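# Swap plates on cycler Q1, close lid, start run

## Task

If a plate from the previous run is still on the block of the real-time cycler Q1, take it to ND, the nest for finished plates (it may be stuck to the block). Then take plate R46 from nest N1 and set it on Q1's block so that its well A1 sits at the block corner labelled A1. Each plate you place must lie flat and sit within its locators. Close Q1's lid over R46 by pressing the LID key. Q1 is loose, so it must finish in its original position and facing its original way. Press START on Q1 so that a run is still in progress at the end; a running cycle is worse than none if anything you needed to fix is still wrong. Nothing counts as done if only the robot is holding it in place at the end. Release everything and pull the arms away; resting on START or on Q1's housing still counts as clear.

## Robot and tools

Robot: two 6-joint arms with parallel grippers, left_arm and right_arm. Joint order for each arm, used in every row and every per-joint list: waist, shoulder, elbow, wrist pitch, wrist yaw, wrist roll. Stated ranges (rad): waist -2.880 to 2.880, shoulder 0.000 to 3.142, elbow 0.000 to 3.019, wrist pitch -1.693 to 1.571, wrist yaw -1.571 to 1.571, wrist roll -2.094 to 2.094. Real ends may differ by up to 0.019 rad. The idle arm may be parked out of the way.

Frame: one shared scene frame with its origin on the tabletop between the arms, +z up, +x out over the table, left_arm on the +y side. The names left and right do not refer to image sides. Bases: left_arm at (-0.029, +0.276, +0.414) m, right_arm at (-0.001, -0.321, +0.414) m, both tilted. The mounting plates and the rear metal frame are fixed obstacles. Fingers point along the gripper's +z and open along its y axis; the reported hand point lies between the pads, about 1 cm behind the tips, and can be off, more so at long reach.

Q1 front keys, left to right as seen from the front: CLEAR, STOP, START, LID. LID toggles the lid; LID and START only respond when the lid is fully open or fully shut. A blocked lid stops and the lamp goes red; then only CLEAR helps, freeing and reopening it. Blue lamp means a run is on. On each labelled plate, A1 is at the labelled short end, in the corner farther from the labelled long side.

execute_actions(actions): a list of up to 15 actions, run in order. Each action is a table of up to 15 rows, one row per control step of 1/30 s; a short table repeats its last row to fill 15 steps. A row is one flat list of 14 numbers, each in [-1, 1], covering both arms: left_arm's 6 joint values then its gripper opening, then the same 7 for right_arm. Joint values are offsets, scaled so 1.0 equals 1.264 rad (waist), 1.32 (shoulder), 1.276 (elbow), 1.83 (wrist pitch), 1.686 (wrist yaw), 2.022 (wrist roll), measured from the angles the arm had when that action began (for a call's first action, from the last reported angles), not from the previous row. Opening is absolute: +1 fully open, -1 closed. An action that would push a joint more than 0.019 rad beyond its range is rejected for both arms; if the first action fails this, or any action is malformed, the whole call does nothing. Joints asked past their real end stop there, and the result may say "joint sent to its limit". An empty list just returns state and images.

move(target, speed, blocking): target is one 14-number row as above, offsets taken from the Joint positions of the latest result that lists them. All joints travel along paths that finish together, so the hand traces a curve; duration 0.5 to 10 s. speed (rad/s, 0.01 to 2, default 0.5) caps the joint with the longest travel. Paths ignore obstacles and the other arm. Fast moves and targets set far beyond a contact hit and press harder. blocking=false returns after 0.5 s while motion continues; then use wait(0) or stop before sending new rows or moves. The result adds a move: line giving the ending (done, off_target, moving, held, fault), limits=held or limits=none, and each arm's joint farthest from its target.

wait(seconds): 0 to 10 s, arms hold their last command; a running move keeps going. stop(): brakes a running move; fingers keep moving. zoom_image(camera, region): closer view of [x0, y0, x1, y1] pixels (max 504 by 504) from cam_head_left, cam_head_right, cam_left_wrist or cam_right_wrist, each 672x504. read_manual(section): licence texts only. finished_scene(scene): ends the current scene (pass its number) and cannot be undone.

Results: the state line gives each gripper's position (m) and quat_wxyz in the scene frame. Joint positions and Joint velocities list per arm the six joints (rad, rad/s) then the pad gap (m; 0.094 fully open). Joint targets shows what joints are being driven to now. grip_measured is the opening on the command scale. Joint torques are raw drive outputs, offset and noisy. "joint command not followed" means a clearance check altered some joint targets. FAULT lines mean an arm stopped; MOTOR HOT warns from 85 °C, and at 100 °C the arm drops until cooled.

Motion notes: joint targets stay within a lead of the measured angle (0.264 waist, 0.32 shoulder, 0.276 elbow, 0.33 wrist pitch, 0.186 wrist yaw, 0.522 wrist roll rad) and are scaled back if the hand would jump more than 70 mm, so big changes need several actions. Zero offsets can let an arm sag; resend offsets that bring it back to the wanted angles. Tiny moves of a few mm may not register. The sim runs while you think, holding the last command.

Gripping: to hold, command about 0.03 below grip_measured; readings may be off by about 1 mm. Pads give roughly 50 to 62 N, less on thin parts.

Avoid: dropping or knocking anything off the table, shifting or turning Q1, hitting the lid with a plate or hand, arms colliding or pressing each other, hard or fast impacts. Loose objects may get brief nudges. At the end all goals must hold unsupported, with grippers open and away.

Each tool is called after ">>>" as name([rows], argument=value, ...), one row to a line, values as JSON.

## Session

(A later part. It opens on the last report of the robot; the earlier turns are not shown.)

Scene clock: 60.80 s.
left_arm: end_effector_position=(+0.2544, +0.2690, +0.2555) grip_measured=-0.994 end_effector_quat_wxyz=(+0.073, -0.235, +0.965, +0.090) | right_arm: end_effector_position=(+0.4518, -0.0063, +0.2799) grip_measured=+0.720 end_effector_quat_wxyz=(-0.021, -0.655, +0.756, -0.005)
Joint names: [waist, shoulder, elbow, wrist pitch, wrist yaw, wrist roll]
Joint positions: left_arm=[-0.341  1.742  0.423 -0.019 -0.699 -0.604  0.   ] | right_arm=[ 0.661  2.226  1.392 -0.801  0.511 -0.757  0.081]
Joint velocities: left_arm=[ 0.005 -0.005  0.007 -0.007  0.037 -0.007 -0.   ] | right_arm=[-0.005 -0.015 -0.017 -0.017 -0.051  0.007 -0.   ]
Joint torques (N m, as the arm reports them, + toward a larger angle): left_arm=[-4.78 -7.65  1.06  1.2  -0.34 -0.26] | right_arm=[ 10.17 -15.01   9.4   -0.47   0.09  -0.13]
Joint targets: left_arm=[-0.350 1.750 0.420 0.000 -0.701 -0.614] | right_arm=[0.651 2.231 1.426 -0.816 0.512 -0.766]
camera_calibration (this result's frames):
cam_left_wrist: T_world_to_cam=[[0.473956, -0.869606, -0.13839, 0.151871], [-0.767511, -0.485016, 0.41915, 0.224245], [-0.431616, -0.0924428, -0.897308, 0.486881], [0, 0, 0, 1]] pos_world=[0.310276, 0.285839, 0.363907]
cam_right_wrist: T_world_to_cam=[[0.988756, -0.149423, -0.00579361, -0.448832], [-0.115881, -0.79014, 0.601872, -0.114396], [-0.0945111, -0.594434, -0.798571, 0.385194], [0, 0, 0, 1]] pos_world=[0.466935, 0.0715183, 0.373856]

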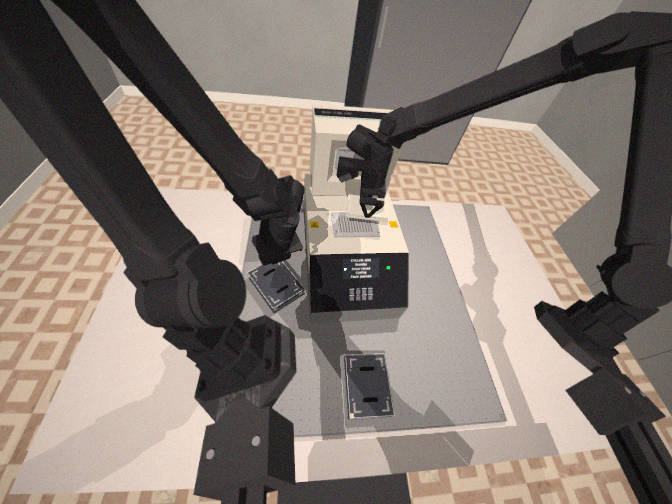

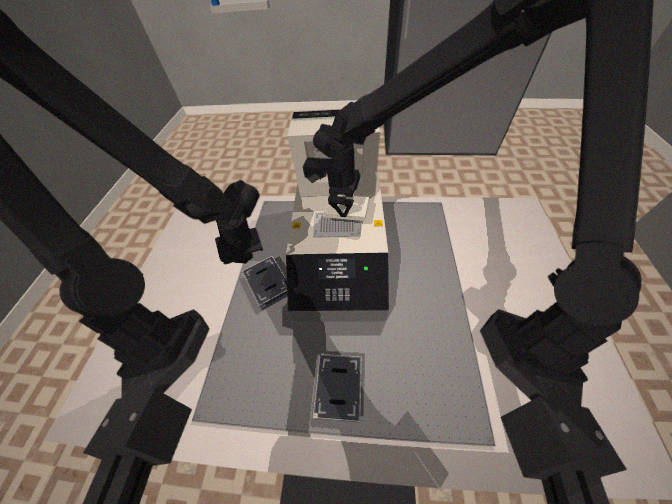

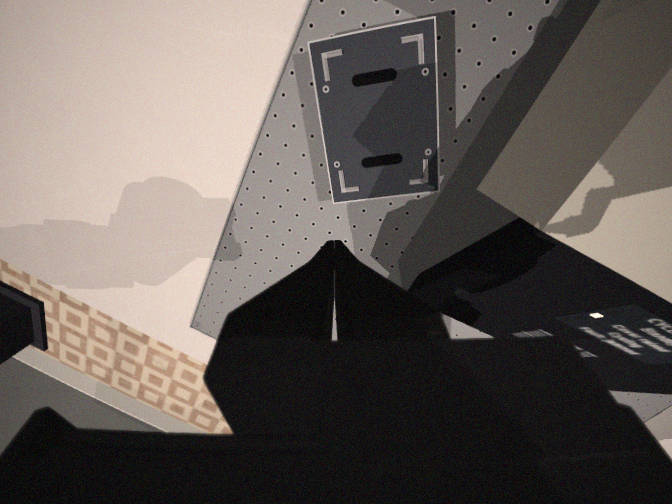

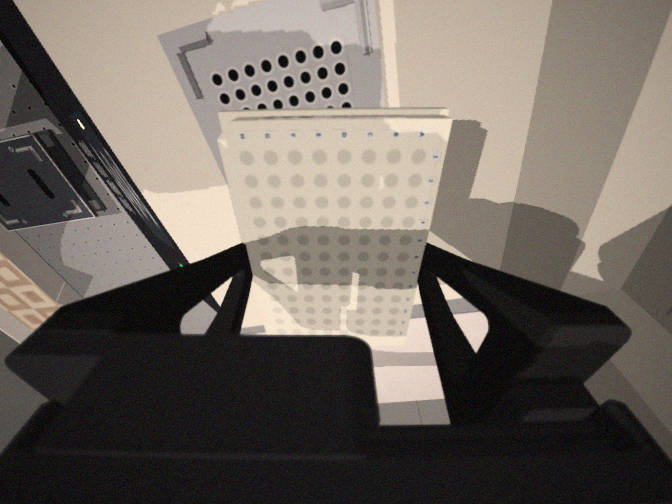

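>>> move(target=[-0.4747,0.5985,0.1951,0.2995,-0.0510,-0.0336,-1,0.0388,0.0553,-0.0082,0.0645,-0.0098,-0.0959,0.67], speed=0.8)

Scene clock: 66.07 s.
left_arm: end_effector_position=(+0.2043, +0.0259, +0.1715) grip_measured=-0.994 end_effector_quat_wxyz=(+0.216, -0.017, +0.976, +0.005) | right_arm: end_effector_position=(+0.4324, +0.0206, +0.2514) grip_measured=+0.720 end_effector_quat_wxyz=(+0.006, +0.726, -0.688, -0.001)
Joint names: [waist, shoulder, elbow, wrist pitch, wrist yaw, wrist roll]
Joint positions: left_arm=[-0.945  2.531  0.666  0.507 -0.782 -0.659  0.   ] | right_arm=[ 0.685  2.295  1.381 -0.702  0.496 -0.942  0.081]
Joint velocities: left_arm=[-0.015  0.005  0.007  0.012 -0.022  0.007 -0.001] | right_arm=[-0.005 -0.005  0.002 -0.002  0.037 -0.022  0.   ]
Joint torques (N m, as the arm reports them, + toward a larger angle): left_arm=[ -5.35 -11.58   0.44   1.73  -0.4   -0.27] | right_arm=[ 13.89 -15.18   5.94   0.68  -0.12  -0.13]
Joint targets: left_arm=[-0.941 2.532 0.672 0.529 -0.784 -0.672] | right_arm=[0.710 2.299 1.382 -0.684 0.494 -0.951]
move: off_target (left_arm, right_arm); limits=none; left_arm: farthest joint: the wrist pitch, 0.022 radians from its target (0.548 radians at the start); right_arm: farthest joint: the waist, 0.025 radians from its target (0.049 radians at the start)
camera_calibration (this result's frames):
cam_left_wrist: T_world_to_cam=[[0.0432026, -0.999066, 0.000138946, 0.020208], [-0.981281, -0.0424074, 0.187855, 0.175013], [-0.187674, -0.00825217, -0.982197, 0.329988], [0, 0, 0, 1]] pos_world=[0.232794, 0.0303341, 0.291233]
cam_right_wrist: T_world_to_cam=[[0.998933, 0.0460595, 0.00339402, -0.436564], [0.0357007, -0.816711, 0.575941, -0.136687], [0.0292995, -0.575206, -0.817484, 0.327398], [0, 0, 0, 1]] pos_world=[0.431385, 0.0967947, 0.347848]

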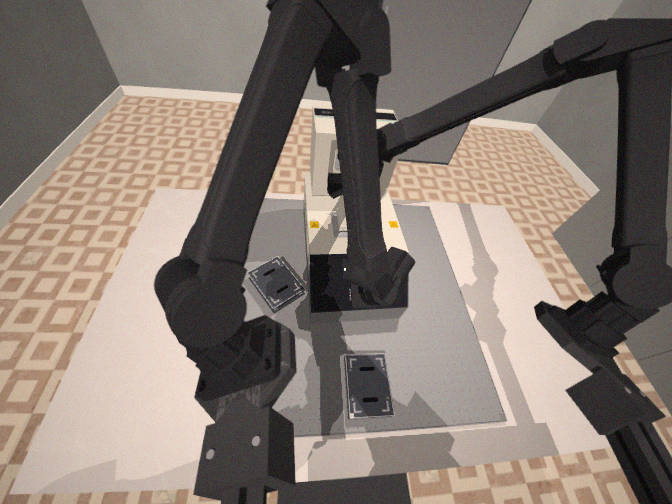

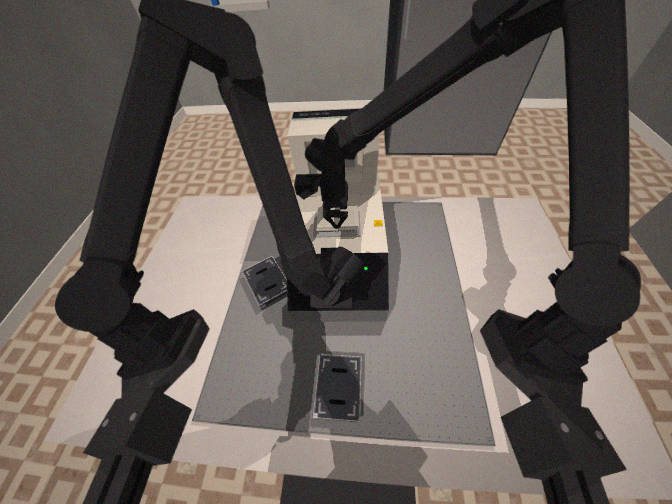

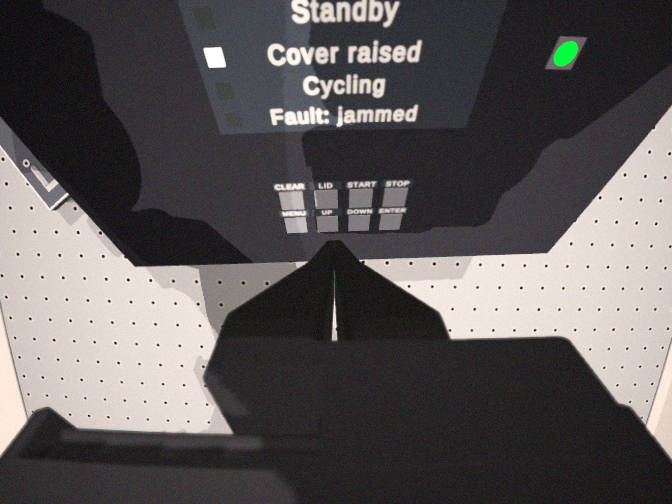

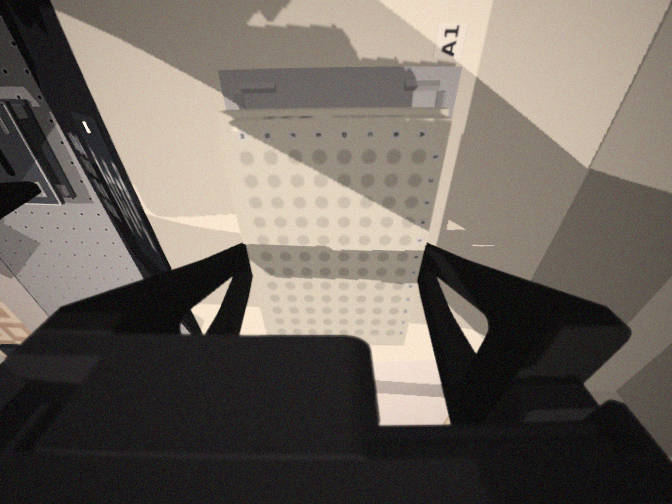

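>>> zoom_image(camera="cam_right_wrist", region=[200, 50, 480, 170])

>>> zoom_image(camera="cam_left_wrist", region=[260, 160, 430, 270])

Region (200, 50, 480, 170) of cam_right_wrist's 672x504 image, scaled by 1.800, with more detail than that image has; it fills the top 216 rows of this view, and the rest is white.

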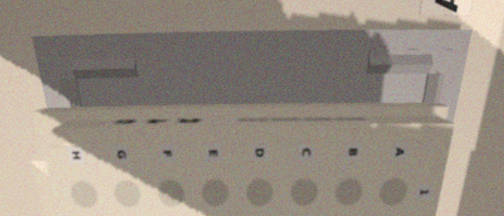

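Region (260, 160, 430, 270) of cam_left_wrist's 672x504 image, scaled by 2.965, with more detail than that image has; it fills the top 326 rows of this view, and the rest is white.

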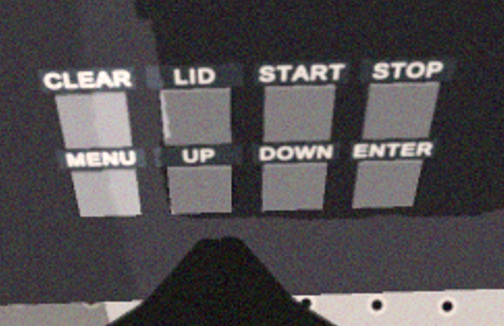

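>>> execute_actions([
  [[0.0052,0.0017,0.0053,0.0133,0.0003,0.0015,-1,0.0134,0.0035,0.0094,0.0103,0,-0.006,0.67],[0.0091,0.0035,0.0066,0.0158,0.001,0.0045,-1,0.0071,0.0044,0.018,0.0111,0.001,-0.0075,0.67],[0.0144,0.0058,0.0083,0.0192,0.0018,0.0086,-1,0,0.0056,0.0251,0.0122,0.0018,-0.009,0.67],[0.0209,0.0088,0.0104,0.0234,0.0029,0.0136,-1,-0.0055,0.0071,0.029,0.0137,0.0018,-0.01,0.67],[0.0281,0.012,0.0128,0.028,0.0041,0.0192,-1,-0.0071,0.0088,0.0313,0.0152,0.0018,-0.0107,0.67],[0.036,0.0156,0.0153,0.0331,0.0054,0.0252,-1,-0.0083,0.0106,0.0329,0.0169,0.0018,-0.0107,0.67],[0.0439,0.0191,0.0178,0.0381,0.0066,0.0312,-1,-0.0095,0.0124,0.0329,0.0186,0.0018,-0.0107,0.67],[0.0511,0.0223,0.0202,0.0427,0.0078,0.0368,-1,-0.0103,0.0141,0.0329,0.0202,0.0018,-0.0107,0.67],[0.0576,0.0253,0.0223,0.0469,0.0089,0.0418,-1,-0.0109,0.0156,0.0329,0.0216,0.0018,-0.0107,0.67],[0.0629,0.0276,0.024,0.0503,0.0097,0.0459,-1,-0.0113,0.0168,0.0329,0.0228,0.0018,-0.0107,0.67],[0.0668,0.0294,0.0253,0.0528,0.0104,0.0489,-1,-0.0116,0.0177,0.0329,0.0236,0.0018,-0.0107,0.67],[0.0688,0.0303,0.0259,0.0541,0.0107,0.0504,-1,-0.0116,0.0182,0.0329,0.024,0.0018,-0.0107,0.67]],
])

>>> wait(seconds=0.3)

Scene clock: 69.40 s.
left_arm: end_effector_position=(+0.2288, +0.0310, +0.1564) grip_measured=-0.994 end_effector_quat_wxyz=(+0.218, -0.040, +0.975, +0.003) | right_arm: end_effector_position=(+0.4353, +0.0269, +0.2455) grip_measured=+0.720 end_effector_quat_wxyz=(-0.003, +0.727, -0.687, +0.000)
Joint names: [waist, shoulder, elbow, wrist pitch, wrist yaw, wrist roll]
Joint positions: left_arm=[-0.857  2.552  0.695  0.584 -0.766 -0.585  0.   ] | right_arm=[ 0.685  2.311  1.391 -0.676  0.497 -0.954  0.081]
Joint velocities: left_arm=[ 0.024  0.024  0.002 -0.017 -0.051  0.051 -0.002] | right_arm=[-0.005  0.034  0.017  0.007  0.007 -0.066 -0.002]
Joint torques (N m, as the arm reports them, + toward a larger angle): left_arm=[ -5.99 -10.74   0.01   1.71  -0.11  -0.06] | right_arm=[  9.85 -14.67   8.81   0.75   0.1   -0.16]
Joint targets: left_arm=[-0.858 2.572 0.699 0.606 -0.763 -0.558] | right_arm=[0.671 2.318 1.423 -0.658 0.499 -0.963]
camera_calibration (this result's frames):
cam_left_wrist: T_world_to_cam=[[0.0870735, -0.996083, 0.0153901, 0.0117493], [-0.979624, -0.0828076, 0.182976, 0.203653], [-0.180985, -0.0310088, -0.982997, 0.319068], [0, 0, 0, 1]] pos_world=[0.256227, 0.0384613, 0.276198]
cam_right_wrist: T_world_to_cam=[[0.998663, 0.0488659, 0.0168883, -0.442957], [0.0306303, -0.822347, 0.568162, -0.123939], [0.0416518, -0.566885, -0.822744, 0.321802], [0, 0, 0, 1]] pos_world=[0.432757, 0.102149, 0.342659]

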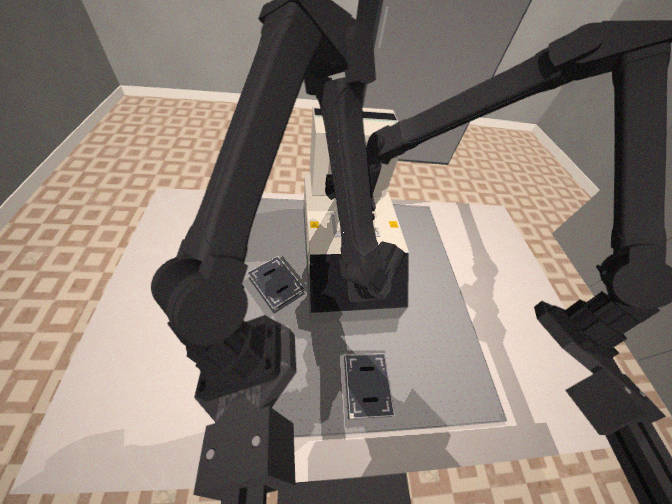

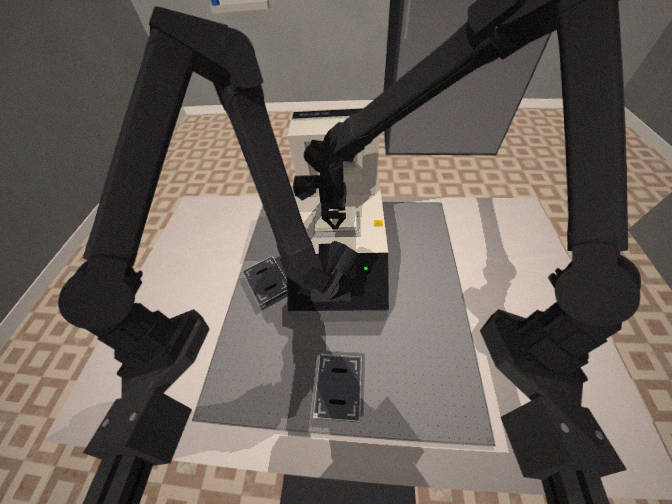

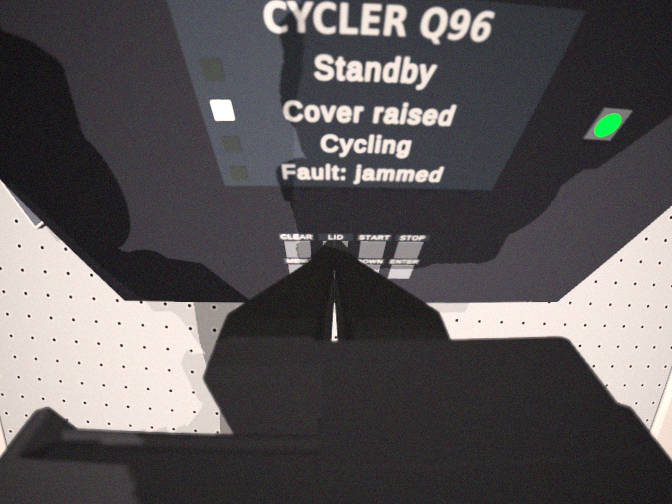

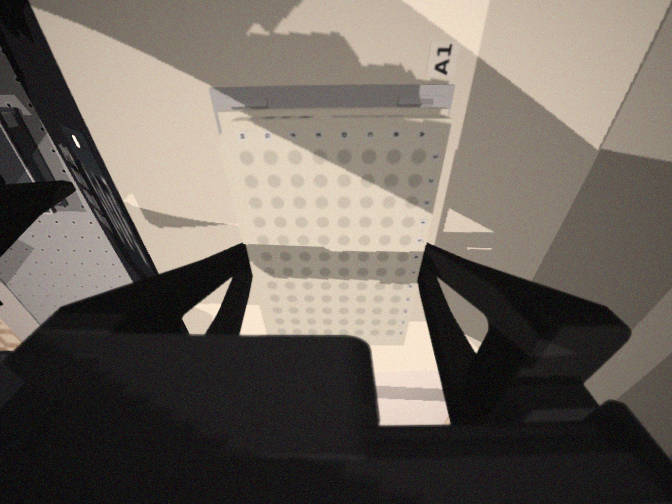

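Scene clock: 69.70 s.
left_arm: end_effector_position=(+0.2279, +0.0313, +0.1557) grip_measured=-0.994 end_effector_quat_wxyz=(+0.218, -0.033, +0.975, +0.005) | right_arm: end_effector_position=(+0.4343, +0.0270, +0.2442) grip_measured=+0.720 end_effector_quat_wxyz=(-0.001, +0.727, -0.686, -0.000)
Joint names: [waist, shoulder, elbow, wrist pitch, wrist yaw, wrist roll]
Joint positions: left_arm=[-0.857  2.554  0.695  0.584 -0.766 -0.572  0.   ] | right_arm=[ 0.685  2.314  1.391 -0.676  0.497 -0.954  0.081]
Joint velocities: left_arm=[ 0.005  0.005 -0.022  0.002  0.051 -0.007 -0.   ] | right_arm=[-0.005 -0.015 -0.002 -0.012  0.022 -0.081 -0.   ]
Joint torques (N m, as the arm reports them, + toward a larger angle): left_arm=[ -6.01 -10.52  -0.01   1.78  -0.13  -0.08] | right_arm=[  9.86 -15.75   8.86   0.7    0.1   -0.12]
Joint targets: left_arm=[-0.858 2.572 0.699 0.606 -0.764 -0.558] | right_arm=[0.671 2.319 1.423 -0.658 0.499 -0.963]
wait: 0.30 s; no rest
camera_calibration (this result's frames):
cam_left_wrist: T_world_to_cam=[[0.0738566, -0.997233, 0.00849522, 0.0161962], [-0.980284, -0.0710307, 0.184384, 0.2025], [-0.183271, -0.0219457, -0.982817, 0.318414], [0, 0, 0, 1]] pos_world=[0.255668, 0.037523, 0.275468]
cam_right_wrist: T_world_to_cam=[[0.99859, 0.0509231, 0.0149892, -0.441488], [0.033344, -0.821445, 0.569313, -0.124616], [0.041304, -0.56801, -0.821985, 0.320837], [0, 0, 0, 1]] pos_world=[0.431769, 0.102356, 0.341286]

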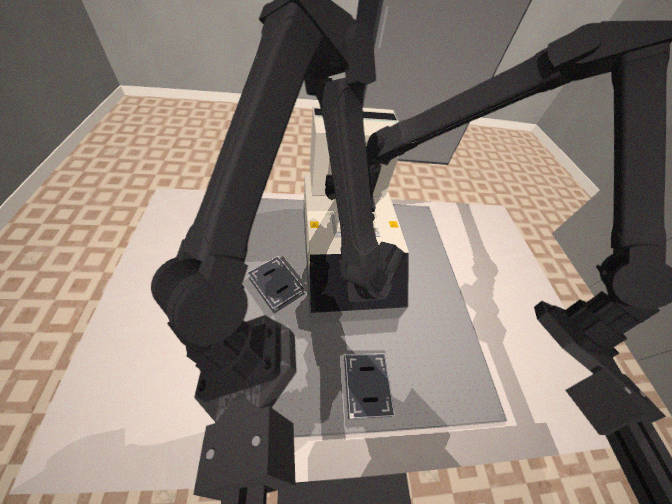

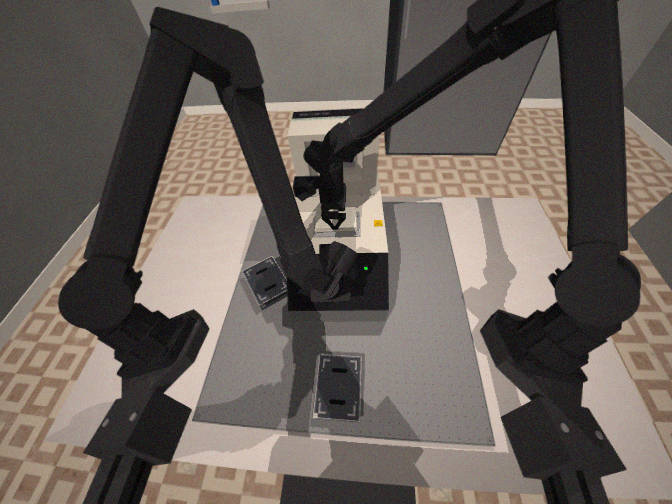

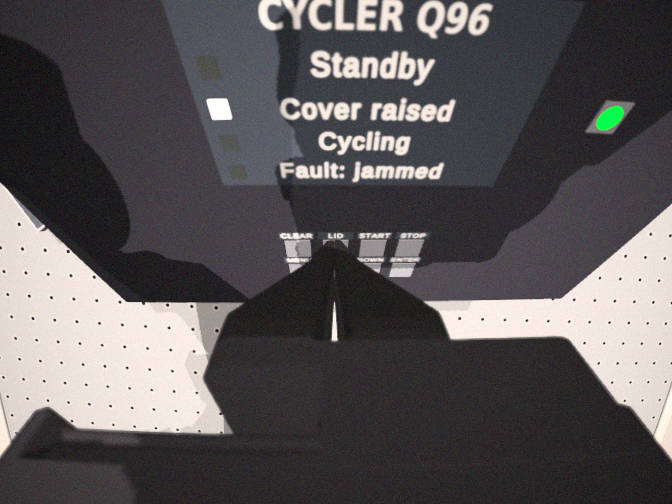

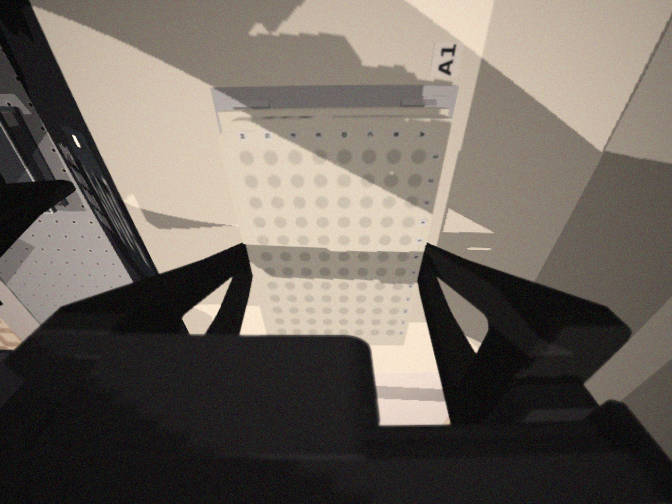

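>>> zoom_image(camera="cam_right_wrist", region=[200, 70, 480, 170])

>>> zoom_image(camera="cam_left_wrist", region=[265, 215, 435, 295])

Region (200, 70, 480, 170) of cam_right_wrist's 672x504 image, scaled by 1.800, with more detail than that image has; it fills the top 180 rows of this view, and the rest is white.

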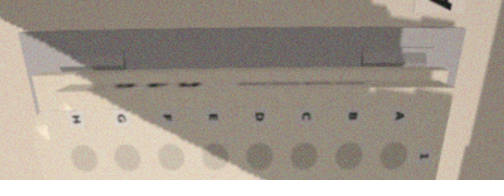

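Region (265, 215, 435, 295) of cam_left_wrist's 672x504 image, scaled by 2.965, with more detail than that image has; it fills the top 237 rows of this view, and the rest is white.

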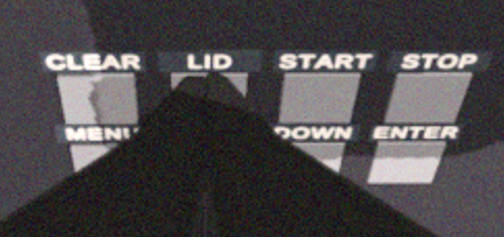

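>>> execute_actions([
  [[-0.0008,0.0143,0.0031,0.0124,0.0012,0.0069,-1,-0.0127,0.0038,0.0251,0.0098,0.0012,-0.0055,0.67],[-0.0008,0.015,0.0031,0.0128,0.0012,0.0069,-1,-0.0142,0.0038,0.0251,0.0098,0.0012,-0.0065,0.67],[-0.0008,0.0158,0.0031,0.0132,0.0012,0.0069,-1,-0.0158,0.0045,0.0251,0.0104,0.0012,-0.0074,0.67],[-0.0008,0.0166,0.0031,0.0137,0.0012,0.0069,-1,-0.0166,0.0055,0.0251,0.0112,0.0012,-0.0074,0.67],[-0.0008,0.0174,0.0031,0.0142,0.0012,0.0069,-1,-0.0166,0.0066,0.0251,0.0121,0.0012,-0.0074,0.67],[-0.0008,0.0182,0.0031,0.0147,0.0012,0.0069,-1,-0.0166,0.0077,0.0251,0.013,0.0012,-0.0074,0.67],[-0.0008,0.019,0.0031,0.0152,0.0012,0.0069,-1,-0.0166,0.0088,0.0251,0.0139,0.0012,-0.0074,0.67],[-0.0008,0.0198,0.0031,0.0156,0.0012,0.0069,-1,-0.0166,0.0098,0.0251,0.0147,0.0012,-0.0074,0.67],[-0.0008,0.0205,0.0031,0.016,0.0012,0.0069,-1,-0.0166,0.0108,0.0251,0.0155,0.0012,-0.0074,0.67],[-0.0008,0.021,0.0031,0.0163,0.0012,0.0069,-1,-0.0166,0.0116,0.0251,0.0161,0.0012,-0.0074,0.67],[-0.0008,0.0212,0.0031,0.0164,0.0012,0.0069,-1,-0.0166,0.0121,0.0251,0.0164,0.0012,-0.0074,0.67]],
])

Scene clock: 72.33 s.
left_arm: end_effector_position=(+0.2255, +0.0317, +0.1533) grip_measured=-0.994 end_effector_quat_wxyz=(+0.217, -0.031, +0.976, +0.005) | right_arm: end_effector_position=(+0.4346, +0.0257, +0.2380) grip_measured=+0.720 end_effector_quat_wxyz=(-0.001, +0.727, -0.687, -0.000)
Joint names: [waist, shoulder, elbow, wrist pitch, wrist yaw, wrist roll]
Joint positions: left_arm=[-0.857  2.563  0.695  0.592 -0.766 -0.569  0.   ] | right_arm=[ 0.678  2.323  1.391 -0.664  0.497 -0.96   0.081]
Joint velocities: left_arm=[-0.015 -0.005 -0.012  0.007  0.037 -0.066  0.   ] | right_arm=[ 0.015  0.034 -0.002  0.002  0.007 -0.081  0.   ]
Joint torques (N m, as the arm reports them, + toward a larger angle): left_arm=[ -5.87 -10.3    0.     1.77  -0.15  -0.07] | right_arm=[  9.97 -15.38   8.74   0.7    0.08  -0.12]
Joint targets: left_arm=[-0.858 2.582 0.699 0.614 -0.764 -0.558] | right_arm=[0.664 2.330 1.423 -0.646 0.499 -0.970]
camera_calibration (this result's frames):
cam_left_wrist: T_world_to_cam=[[0.0710895, -0.997449, 0.00652974, 0.0177933], [-0.980287, -0.0686535, 0.185269, 0.200484], [-0.184348, -0.0195717, -0.982666, 0.315816], [0, 0, 0, 1]] pos_world=[0.253487, 0.0376929, 0.273082]
cam_right_wrist: T_world_to_cam=[[0.998682, 0.0493953, 0.0139729, -0.441395], [0.0326455, -0.821193, 0.569716, -0.121879], [0.0396158, -0.568509, -0.821723, 0.315666], [0, 0, 0, 1]] pos_world=[0.432287, 0.101176, 0.334994]

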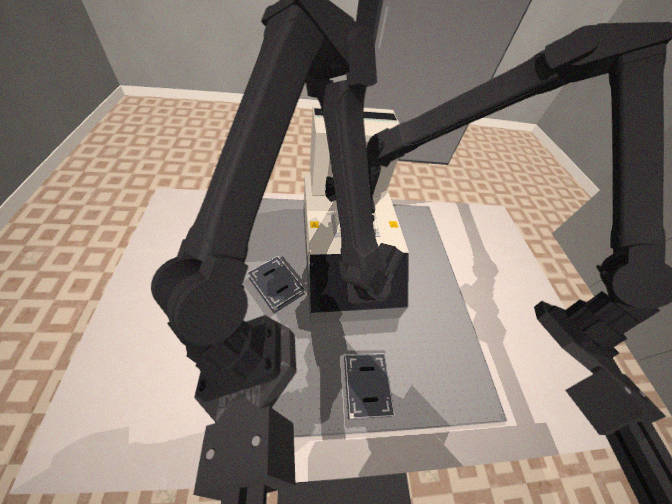

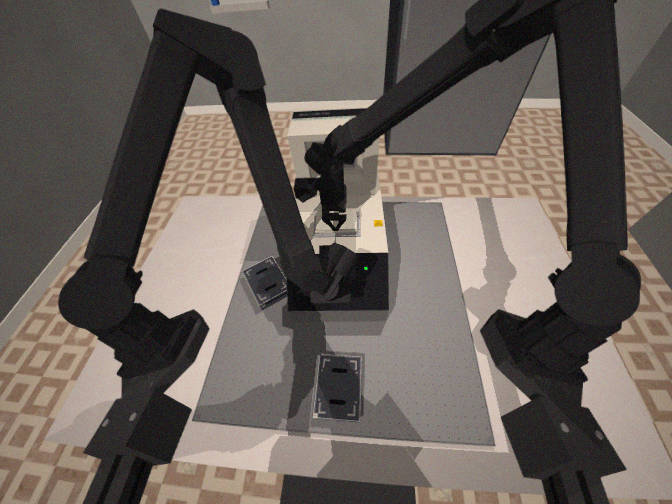

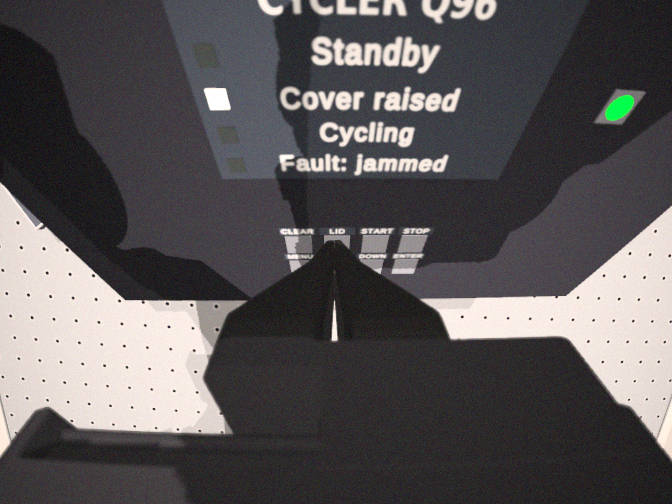

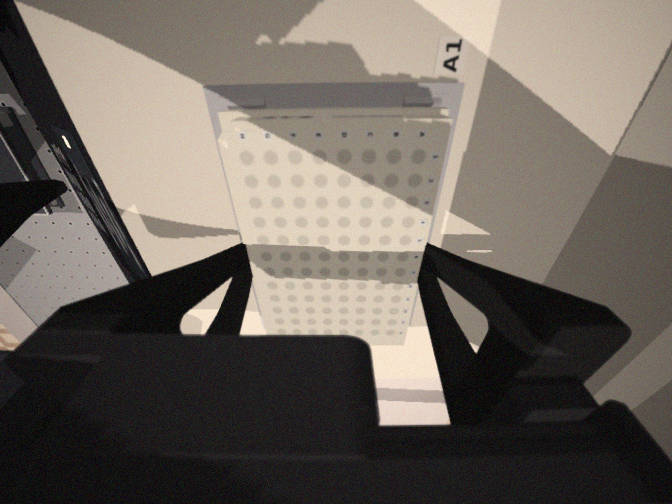

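>>> execute_actions([
  [[-0.0008,0.0144,0.0031,0.012,0.0012,0.0054,-1,-0.0127,0.0053,0.0255,0.0098,0.0012,-0.0055,0.67],[-0.0008,0.0144,0.0031,0.012,0.0012,0.0054,-1,-0.014,0.0053,0.0258,0.0098,0.0012,-0.0062,0.67],[-0.0008,0.0144,0.0031,0.012,0.0012,0.0054,-1,-0.0148,0.0058,0.0262,0.0104,0.0012,-0.0069,0.67],[-0.0008,0.0144,0.0031,0.012,0.0012,0.0054,-1,-0.0155,0.0067,0.0262,0.0112,0.0012,-0.0074,0.67],[-0.0008,0.0144,0.0031,0.012,0.0012,0.0054,-1,-0.0161,0.0077,0.0262,0.0121,0.0012,-0.0074,0.67],[-0.0008,0.0144,0.0031,0.012,0.0012,0.0054,-1,-0.0166,0.0088,0.0262,0.013,0.0012,-0.0074,0.67],[-0.0008,0.0144,0.0031,0.012,0.0012,0.0054,-1,-0.017,0.0098,0.0262,0.0139,0.0012,-0.0074,0.67],[-0.0008,0.0144,0.0031,0.012,0.0012,0.0054,-1,-0.0174,0.0108,0.0262,0.0147,0.0012,-0.0074,0.67],[-0.0008,0.0144,0.0031,0.012,0.0012,0.0054,-1,-0.0174,0.0117,0.0262,0.0155,0.0012,-0.0074,0.67],[-0.0008,0.0144,0.0031,0.012,0.0012,0.0054,-1,-0.0174,0.0124,0.0262,0.0161,0.0012,-0.0074,0.67],[-0.0008,0.0144,0.0031,0.012,0.0012,0.0054,-1,-0.0174,0.0129,0.0262,0.0164,0.0012,-0.0074,0.67]],
])

Scene clock: 73.30 s.
left_arm: end_effector_position=(+0.2255, +0.0317, +0.1533) grip_measured=-0.994 end_effector_quat_wxyz=(+0.217, -0.031, +0.976, +0.005) | right_arm: end_effector_position=(+0.4357, +0.0242, +0.2320) grip_measured=+0.720 end_effector_quat_wxyz=(-0.001, +0.726, -0.688, -0.000)
Joint names: [waist, shoulder, elbow, wrist pitch, wrist yaw, wrist roll]
Joint positions: left_arm=[-0.857  2.563  0.695  0.592 -0.766 -0.569  0.   ] | right_arm=[ 0.67   2.332  1.391 -0.652  0.497 -0.966  0.081]
Joint velocities: left_arm=[-0.024 -0.005 -0.017 -0.012 -0.066  0.022  0.   ] | right_arm=[-0.015  0.005  0.012 -0.002  0.066 -0.022 -0.001]
Joint torques (N m, as the arm reports them, + toward a larger angle): left_arm=[ -5.86 -10.39  -0.02   1.76  -0.15  -0.08] | right_arm=[  9.54 -14.84   8.56   0.79   0.06  -0.14]
Joint targets: left_arm=[-0.858 2.582 0.699 0.614 -0.764 -0.558] | right_arm=[0.656 2.340 1.424 -0.634 0.499 -0.975]
camera_calibration (this result's frames):
cam_left_wrist: T_world_to_cam=[[0.0710895, -0.997449, 0.00652974, 0.0177933], [-0.980287, -0.0686535, 0.185269, 0.200484], [-0.184348, -0.0195717, -0.982666, 0.315816], [0, 0, 0, 1]] pos_world=[0.253487, 0.0376929, 0.273082]
cam_right_wrist: T_world_to_cam=[[0.99884, 0.046084, 0.013973, -0.442355], [0.0299141, -0.821167, 0.569904, -0.11862], [0.0377376, -0.568824, -0.821593, 0.310689], [0, 0, 0, 1]] pos_world=[0.433666, 0.099706, 0.329043]

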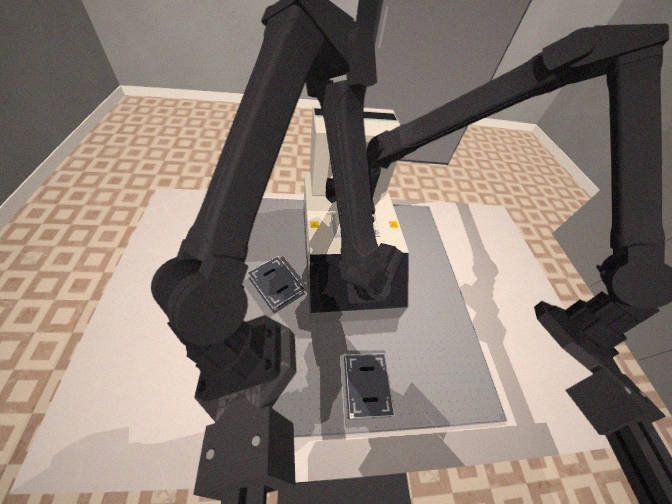

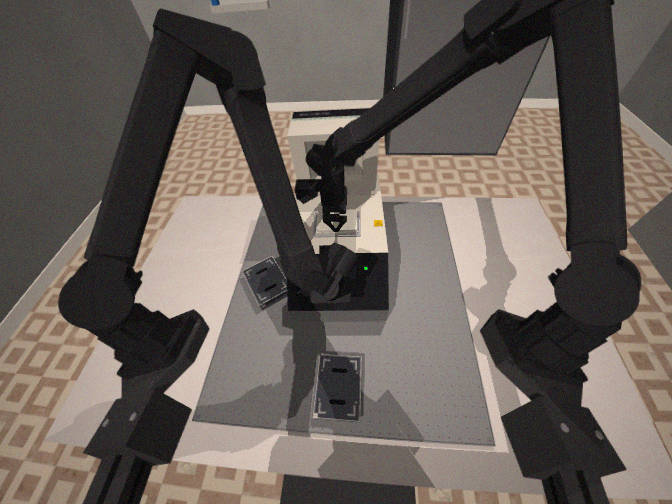

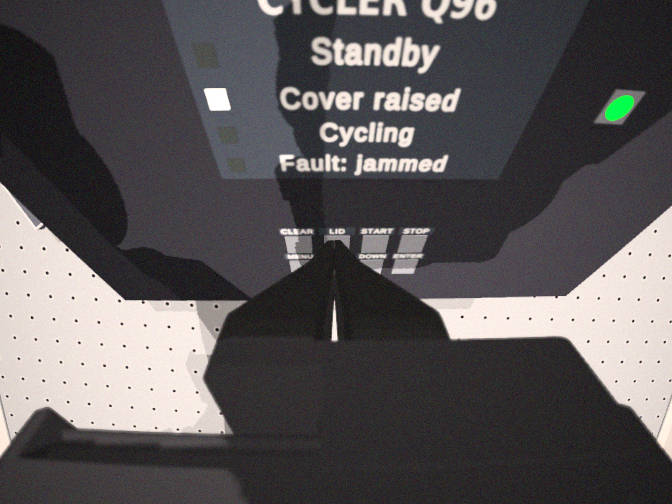

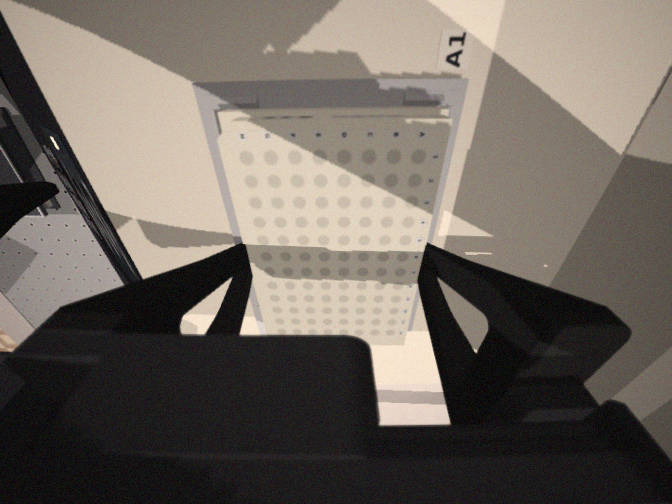

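>>> execute_actions(actions=[])

>>> zoom_image(camera="cam_right_wrist", region=[185, 65, 485, 175])

Scene clock: 73.47 s.
left_arm: end_effector_position=(+0.2255, +0.0317, +0.1533) grip_measured=-0.994 end_effector_quat_wxyz=(+0.217, -0.031, +0.976, +0.005) | right_arm: end_effector_position=(+0.4357, +0.0242, +0.2320) grip_measured=+0.720 end_effector_quat_wxyz=(-0.001, +0.726, -0.688, -0.000)
Joint names: [waist, shoulder, elbow, wrist pitch, wrist yaw, wrist roll]
Joint positions: left_arm=[-0.857  2.563  0.695  0.592 -0.766 -0.569  0.   ] | right_arm=[ 0.67   2.332  1.391 -0.652  0.497 -0.967  0.081]
Joint velocities: left_arm=[-0.005 -0.024 -0.007 -0.017  0.022  0.007 -0.001] | right_arm=[-0.005  0.005 -0.012 -0.002 -0.007 -0.037 -0.   ]
Joint torques (N m, as the arm reports them, + toward a larger angle): left_arm=[ -5.88 -10.45  -0.02   1.77  -0.15  -0.08] | right_arm=[  9.98 -14.92   8.64   0.71   0.07  -0.13]
Joint targets: left_arm=[-0.858 2.582 0.699 0.614 -0.764 -0.558] | right_arm=[0.656 2.340 1.424 -0.634 0.499 -0.975]
camera_calibration (this result's frames):
cam_left_wrist: T_world_to_cam=[[0.0710895, -0.997449, 0.00652974, 0.0177933], [-0.980287, -0.0686535, 0.185269, 0.200484], [-0.184348, -0.0195717, -0.982666, 0.315816], [0, 0, 0, 1]] pos_world=[0.253487, 0.0376929, 0.273082]
cam_right_wrist: T_world_to_cam=[[0.998822, 0.046465, 0.0139735, -0.442357], [0.0302271, -0.821155, 0.569904, -0.118757], [0.037955, -0.56881, -0.821593, 0.310594], [0, 0, 0, 1]] pos_world=[0.433637, 0.0997053, 0.329043]

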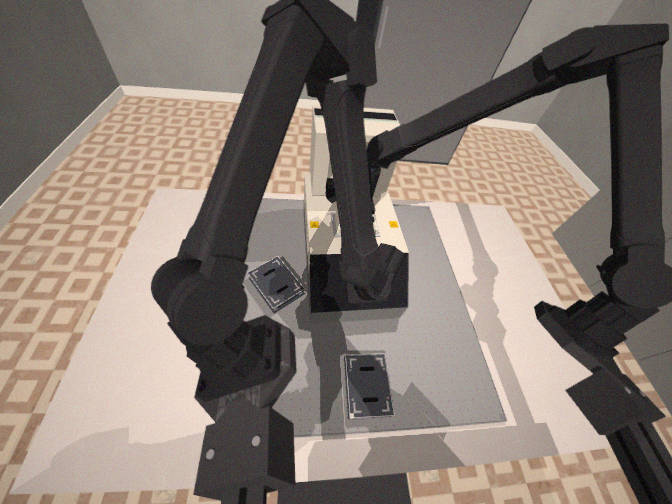

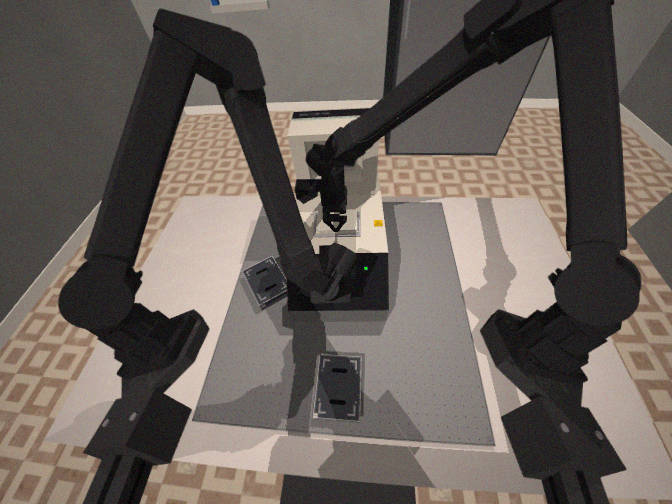

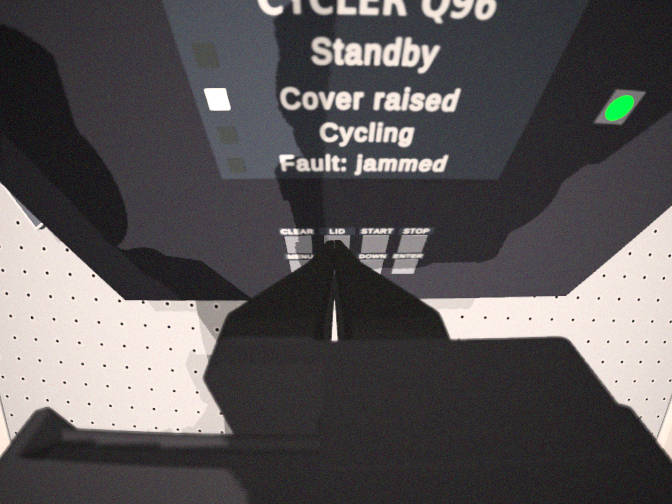

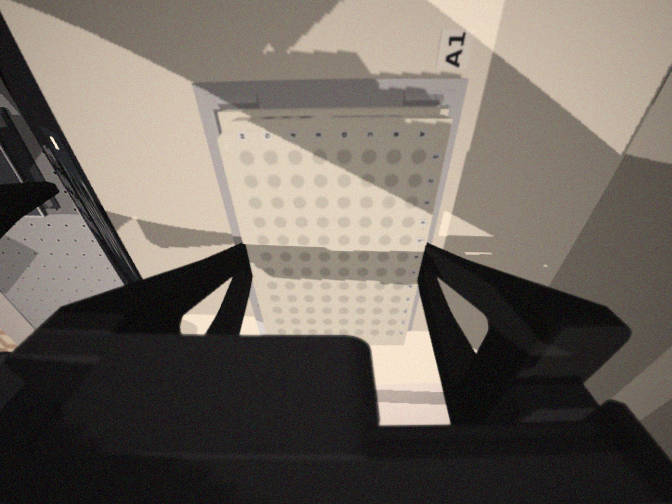

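Region (185, 65, 485, 175) of cam_right_wrist's 672x504 image, scaled by 1.680, with more detail than that image has; it fills the top 185 rows of this view, and the rest is white.

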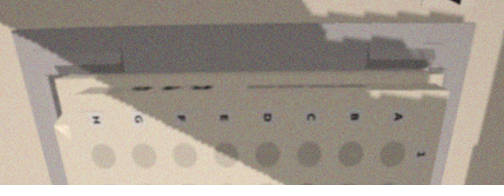

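>>> execute_actions([
  [[-0.0008,0.012,0.0031,0.011,0.0012,0.0045,-1,-0.0095,0.0076,0.0235,0.008,0.0012,-0.004,0.67],[-0.0008,0.011,0.0031,0.010,0.0012,0.0045,-1,-0.008,0.0091,0.022,0.007,0.0012,-0.004,0.67],[-0.0008,0.011,0.0031,0.010,0.0012,0.0045,-1,-0.0065,0.0106,0.02,0.006,0.0012,-0.004,0.67],[-0.0008,0.011,0.0031,0.010,0.0012,0.0045,-1,-0.0065,0.0106,0.02,0.006,0.0012,-0.004,0.67],[-0.0008,0.011,0.0031,0.010,0.0012,0.0045,-1,-0.0065,0.0106,0.02,0.006,0.0012,-0.004,0.67],[-0.0008,0.011,0.0031,0.010,0.0012,0.0045,-1,-0.0065,0.0106,0.02,0.006,0.0012,-0.004,0.67],[-0.0008,0.011,0.0031,0.010,0.0012,0.0045,-1,-0.0065,0.008,0.02,0.006,0.0012,-0.003,0.69],[-0.0008,0.011,0.0031,0.010,0.0012,0.0045,-1,-0.0065,0.005,0.02,0.006,0.0012,-0.002,0.71],[-0.0008,0.011,0.0031,0.010,0.0012,0.0045,-1,-0.005,0.003,0.02,0.005,0.0012,-0.001,0.73],[-0.0008,0.011,0.0031,0.010,0.0012,0.0045,-1,-0.003,0.001,0.02,0.004,0.0012,0,0.76],[-0.0008,0.011,0.0031,0.010,0.0012,0.0045,-1,0,0,0.02,0.002,0.0012,0,0.81],[-0.0008,0.011,0.0031,0.010,0.0012,0.0045,-1,0.004,-0.002,0.02,0,0.0012,0,0.87],[-0.0008,0.011,0.0031,0.010,0.0012,0.0045,-1,0.008,-0.003,0.02,-0.003,0.0012,0,0.93],[-0.0008,0.011,0.0031,0.010,0.0012,0.0045,-1,0.010,-0.004,0.02,-0.005,0.0012,0,1],[-0.0008,0.011,0.0031,0.010,0.0012,0.0045,-1,0.011,-0.005,0.02,-0.006,0.0012,0,1]],
  [[-0.0008,0.011,0.0031,0.010,0.0012,0.0045,-1,0.015,-0.0106,0.02,-0.0094,0,0,1],[-0.0008,0.011,0.0031,0.010,0.0012,0.0045,-1,0.018,-0.0135,0.02,-0.0117,0,0,1],[-0.0008,0.011,0.0031,0.010,0.0012,0.0045,-1,0.02,-0.0173,0.02,-0.0149,0,0,1],[-0.0008,0.011,0.0031,0.010,0.0012,0.0045,-1,0.022,-0.0222,0.02,-0.0188,0,0,1],[-0.0008,0.011,0.0031,0.010,0.0012,0.0045,-1,0.024,-0.0275,0.02,-0.0231,0,0,1],[-0.0008,0.011,0.0031,0.010,0.0012,0.0045,-1,0.0255,-0.0334,0.02,-0.0279,0,0,1],[-0.0008,0.011,0.0031,0.010,0.0012,0.0045,-1,0.0255,-0.0392,0.02,-0.0326,0,0,1],[-0.0008,0.011,0.0031,0.010,0.0012,0.0045,-1,0.0255,-0.0445,0.02,-0.0369,0,0,1],[-0.0008,0.011,0.0031,0.010,0.0012,0.0045,-1,0.0255,-0.0494,0.02,-0.0408,0,0,1],[-0.0008,0.011,0.0031,0.010,0.0012,0.0045,-1,0.0255,-0.0532,0.02,-0.044,0,0,1],[-0.0008,0.011,0.0031,0.010,0.0012,0.0045,-1,0.0255,-0.0561,0.02,-0.0463,0,0,1],[-0.0008,0.011,0.0031,0.010,0.0012,0.0045,-1,0.0255,-0.0576,0.02,-0.0475,0,0,1]],
])

Scene clock: 78.27 s.
left_arm: end_effector_position=(+0.2255, +0.0317, +0.1533) grip_measured=-0.994 end_effector_quat_wxyz=(+0.217, -0.031, +0.976, +0.005) | right_arm: end_effector_position=(+0.4411, +0.0149, +0.2569) grip_measured=+1.000 end_effector_quat_wxyz=(+0.007, +0.731, -0.683, -0.001)
Joint names: [waist, shoulder, elbow, wrist pitch, wrist yaw, wrist roll]
Joint positions: left_arm=[-0.857  2.563  0.695  0.592 -0.766 -0.569  0.   ] | right_arm=[ 0.675  2.282  1.391 -0.722  0.497 -0.967  0.094]
Joint velocities: left_arm=[ 0.005 -0.015  0.002 -0.012 -0.051 -0.066 -0.001] | right_arm=[-0.005 -0.181  0.007 -0.007  0.066  0.007  0.   ]
Joint torques (N m, as the arm reports them, + toward a larger angle): left_arm=[ -5.88 -10.83  -0.02   1.63  -0.15  -0.09] | right_arm=[ 13.82 -16.91   8.29  -0.47  -0.02  -0.04]
Joint targets: left_arm=[-0.858 2.578 0.699 0.610 -0.764 -0.560] | right_arm=[0.703 2.256 1.417 -0.739 0.497 -0.967]
camera_calibration (this result's frames):
cam_left_wrist: T_world_to_cam=[[0.0710895, -0.997449, 0.00652974, 0.0177933], [-0.980287, -0.0686535, 0.185269, 0.200484], [-0.184348, -0.0195717, -0.982666, 0.315816], [0, 0, 0, 1]] pos_world=[0.253487, 0.0376929, 0.273082]
cam_right_wrist: T_world_to_cam=[[0.998186, 0.0601898, 0.00125008, -0.444324], [0.0484253, -0.815075, 0.577328, -0.150778], [0.0357682, -0.57622, -0.816511, 0.325336], [0, 0, 0, 1]] pos_world=[0.439183, 0.0913137, 0.353245]

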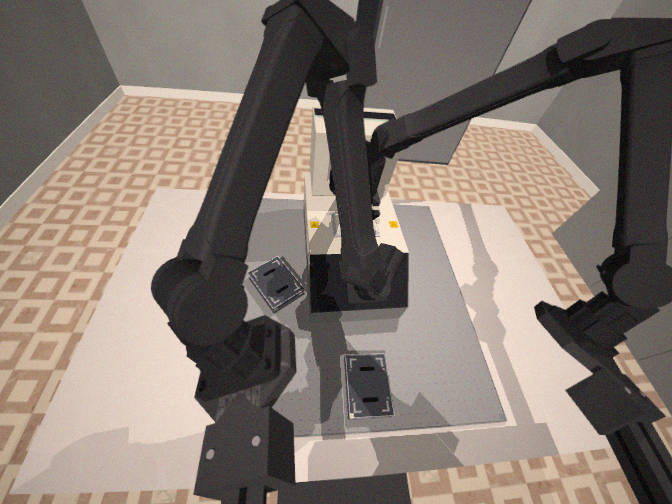

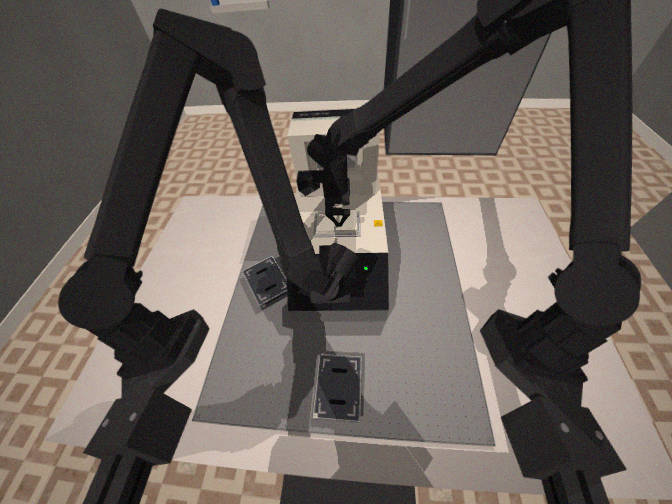

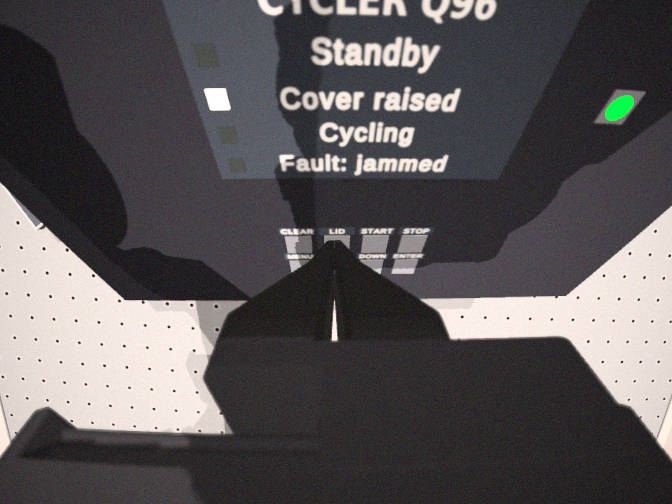

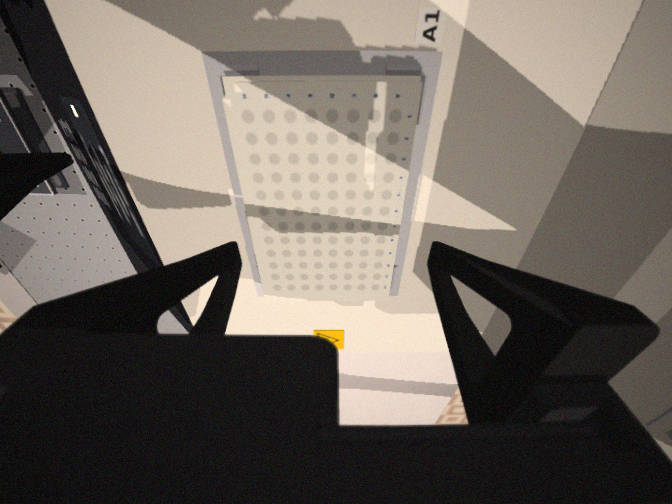

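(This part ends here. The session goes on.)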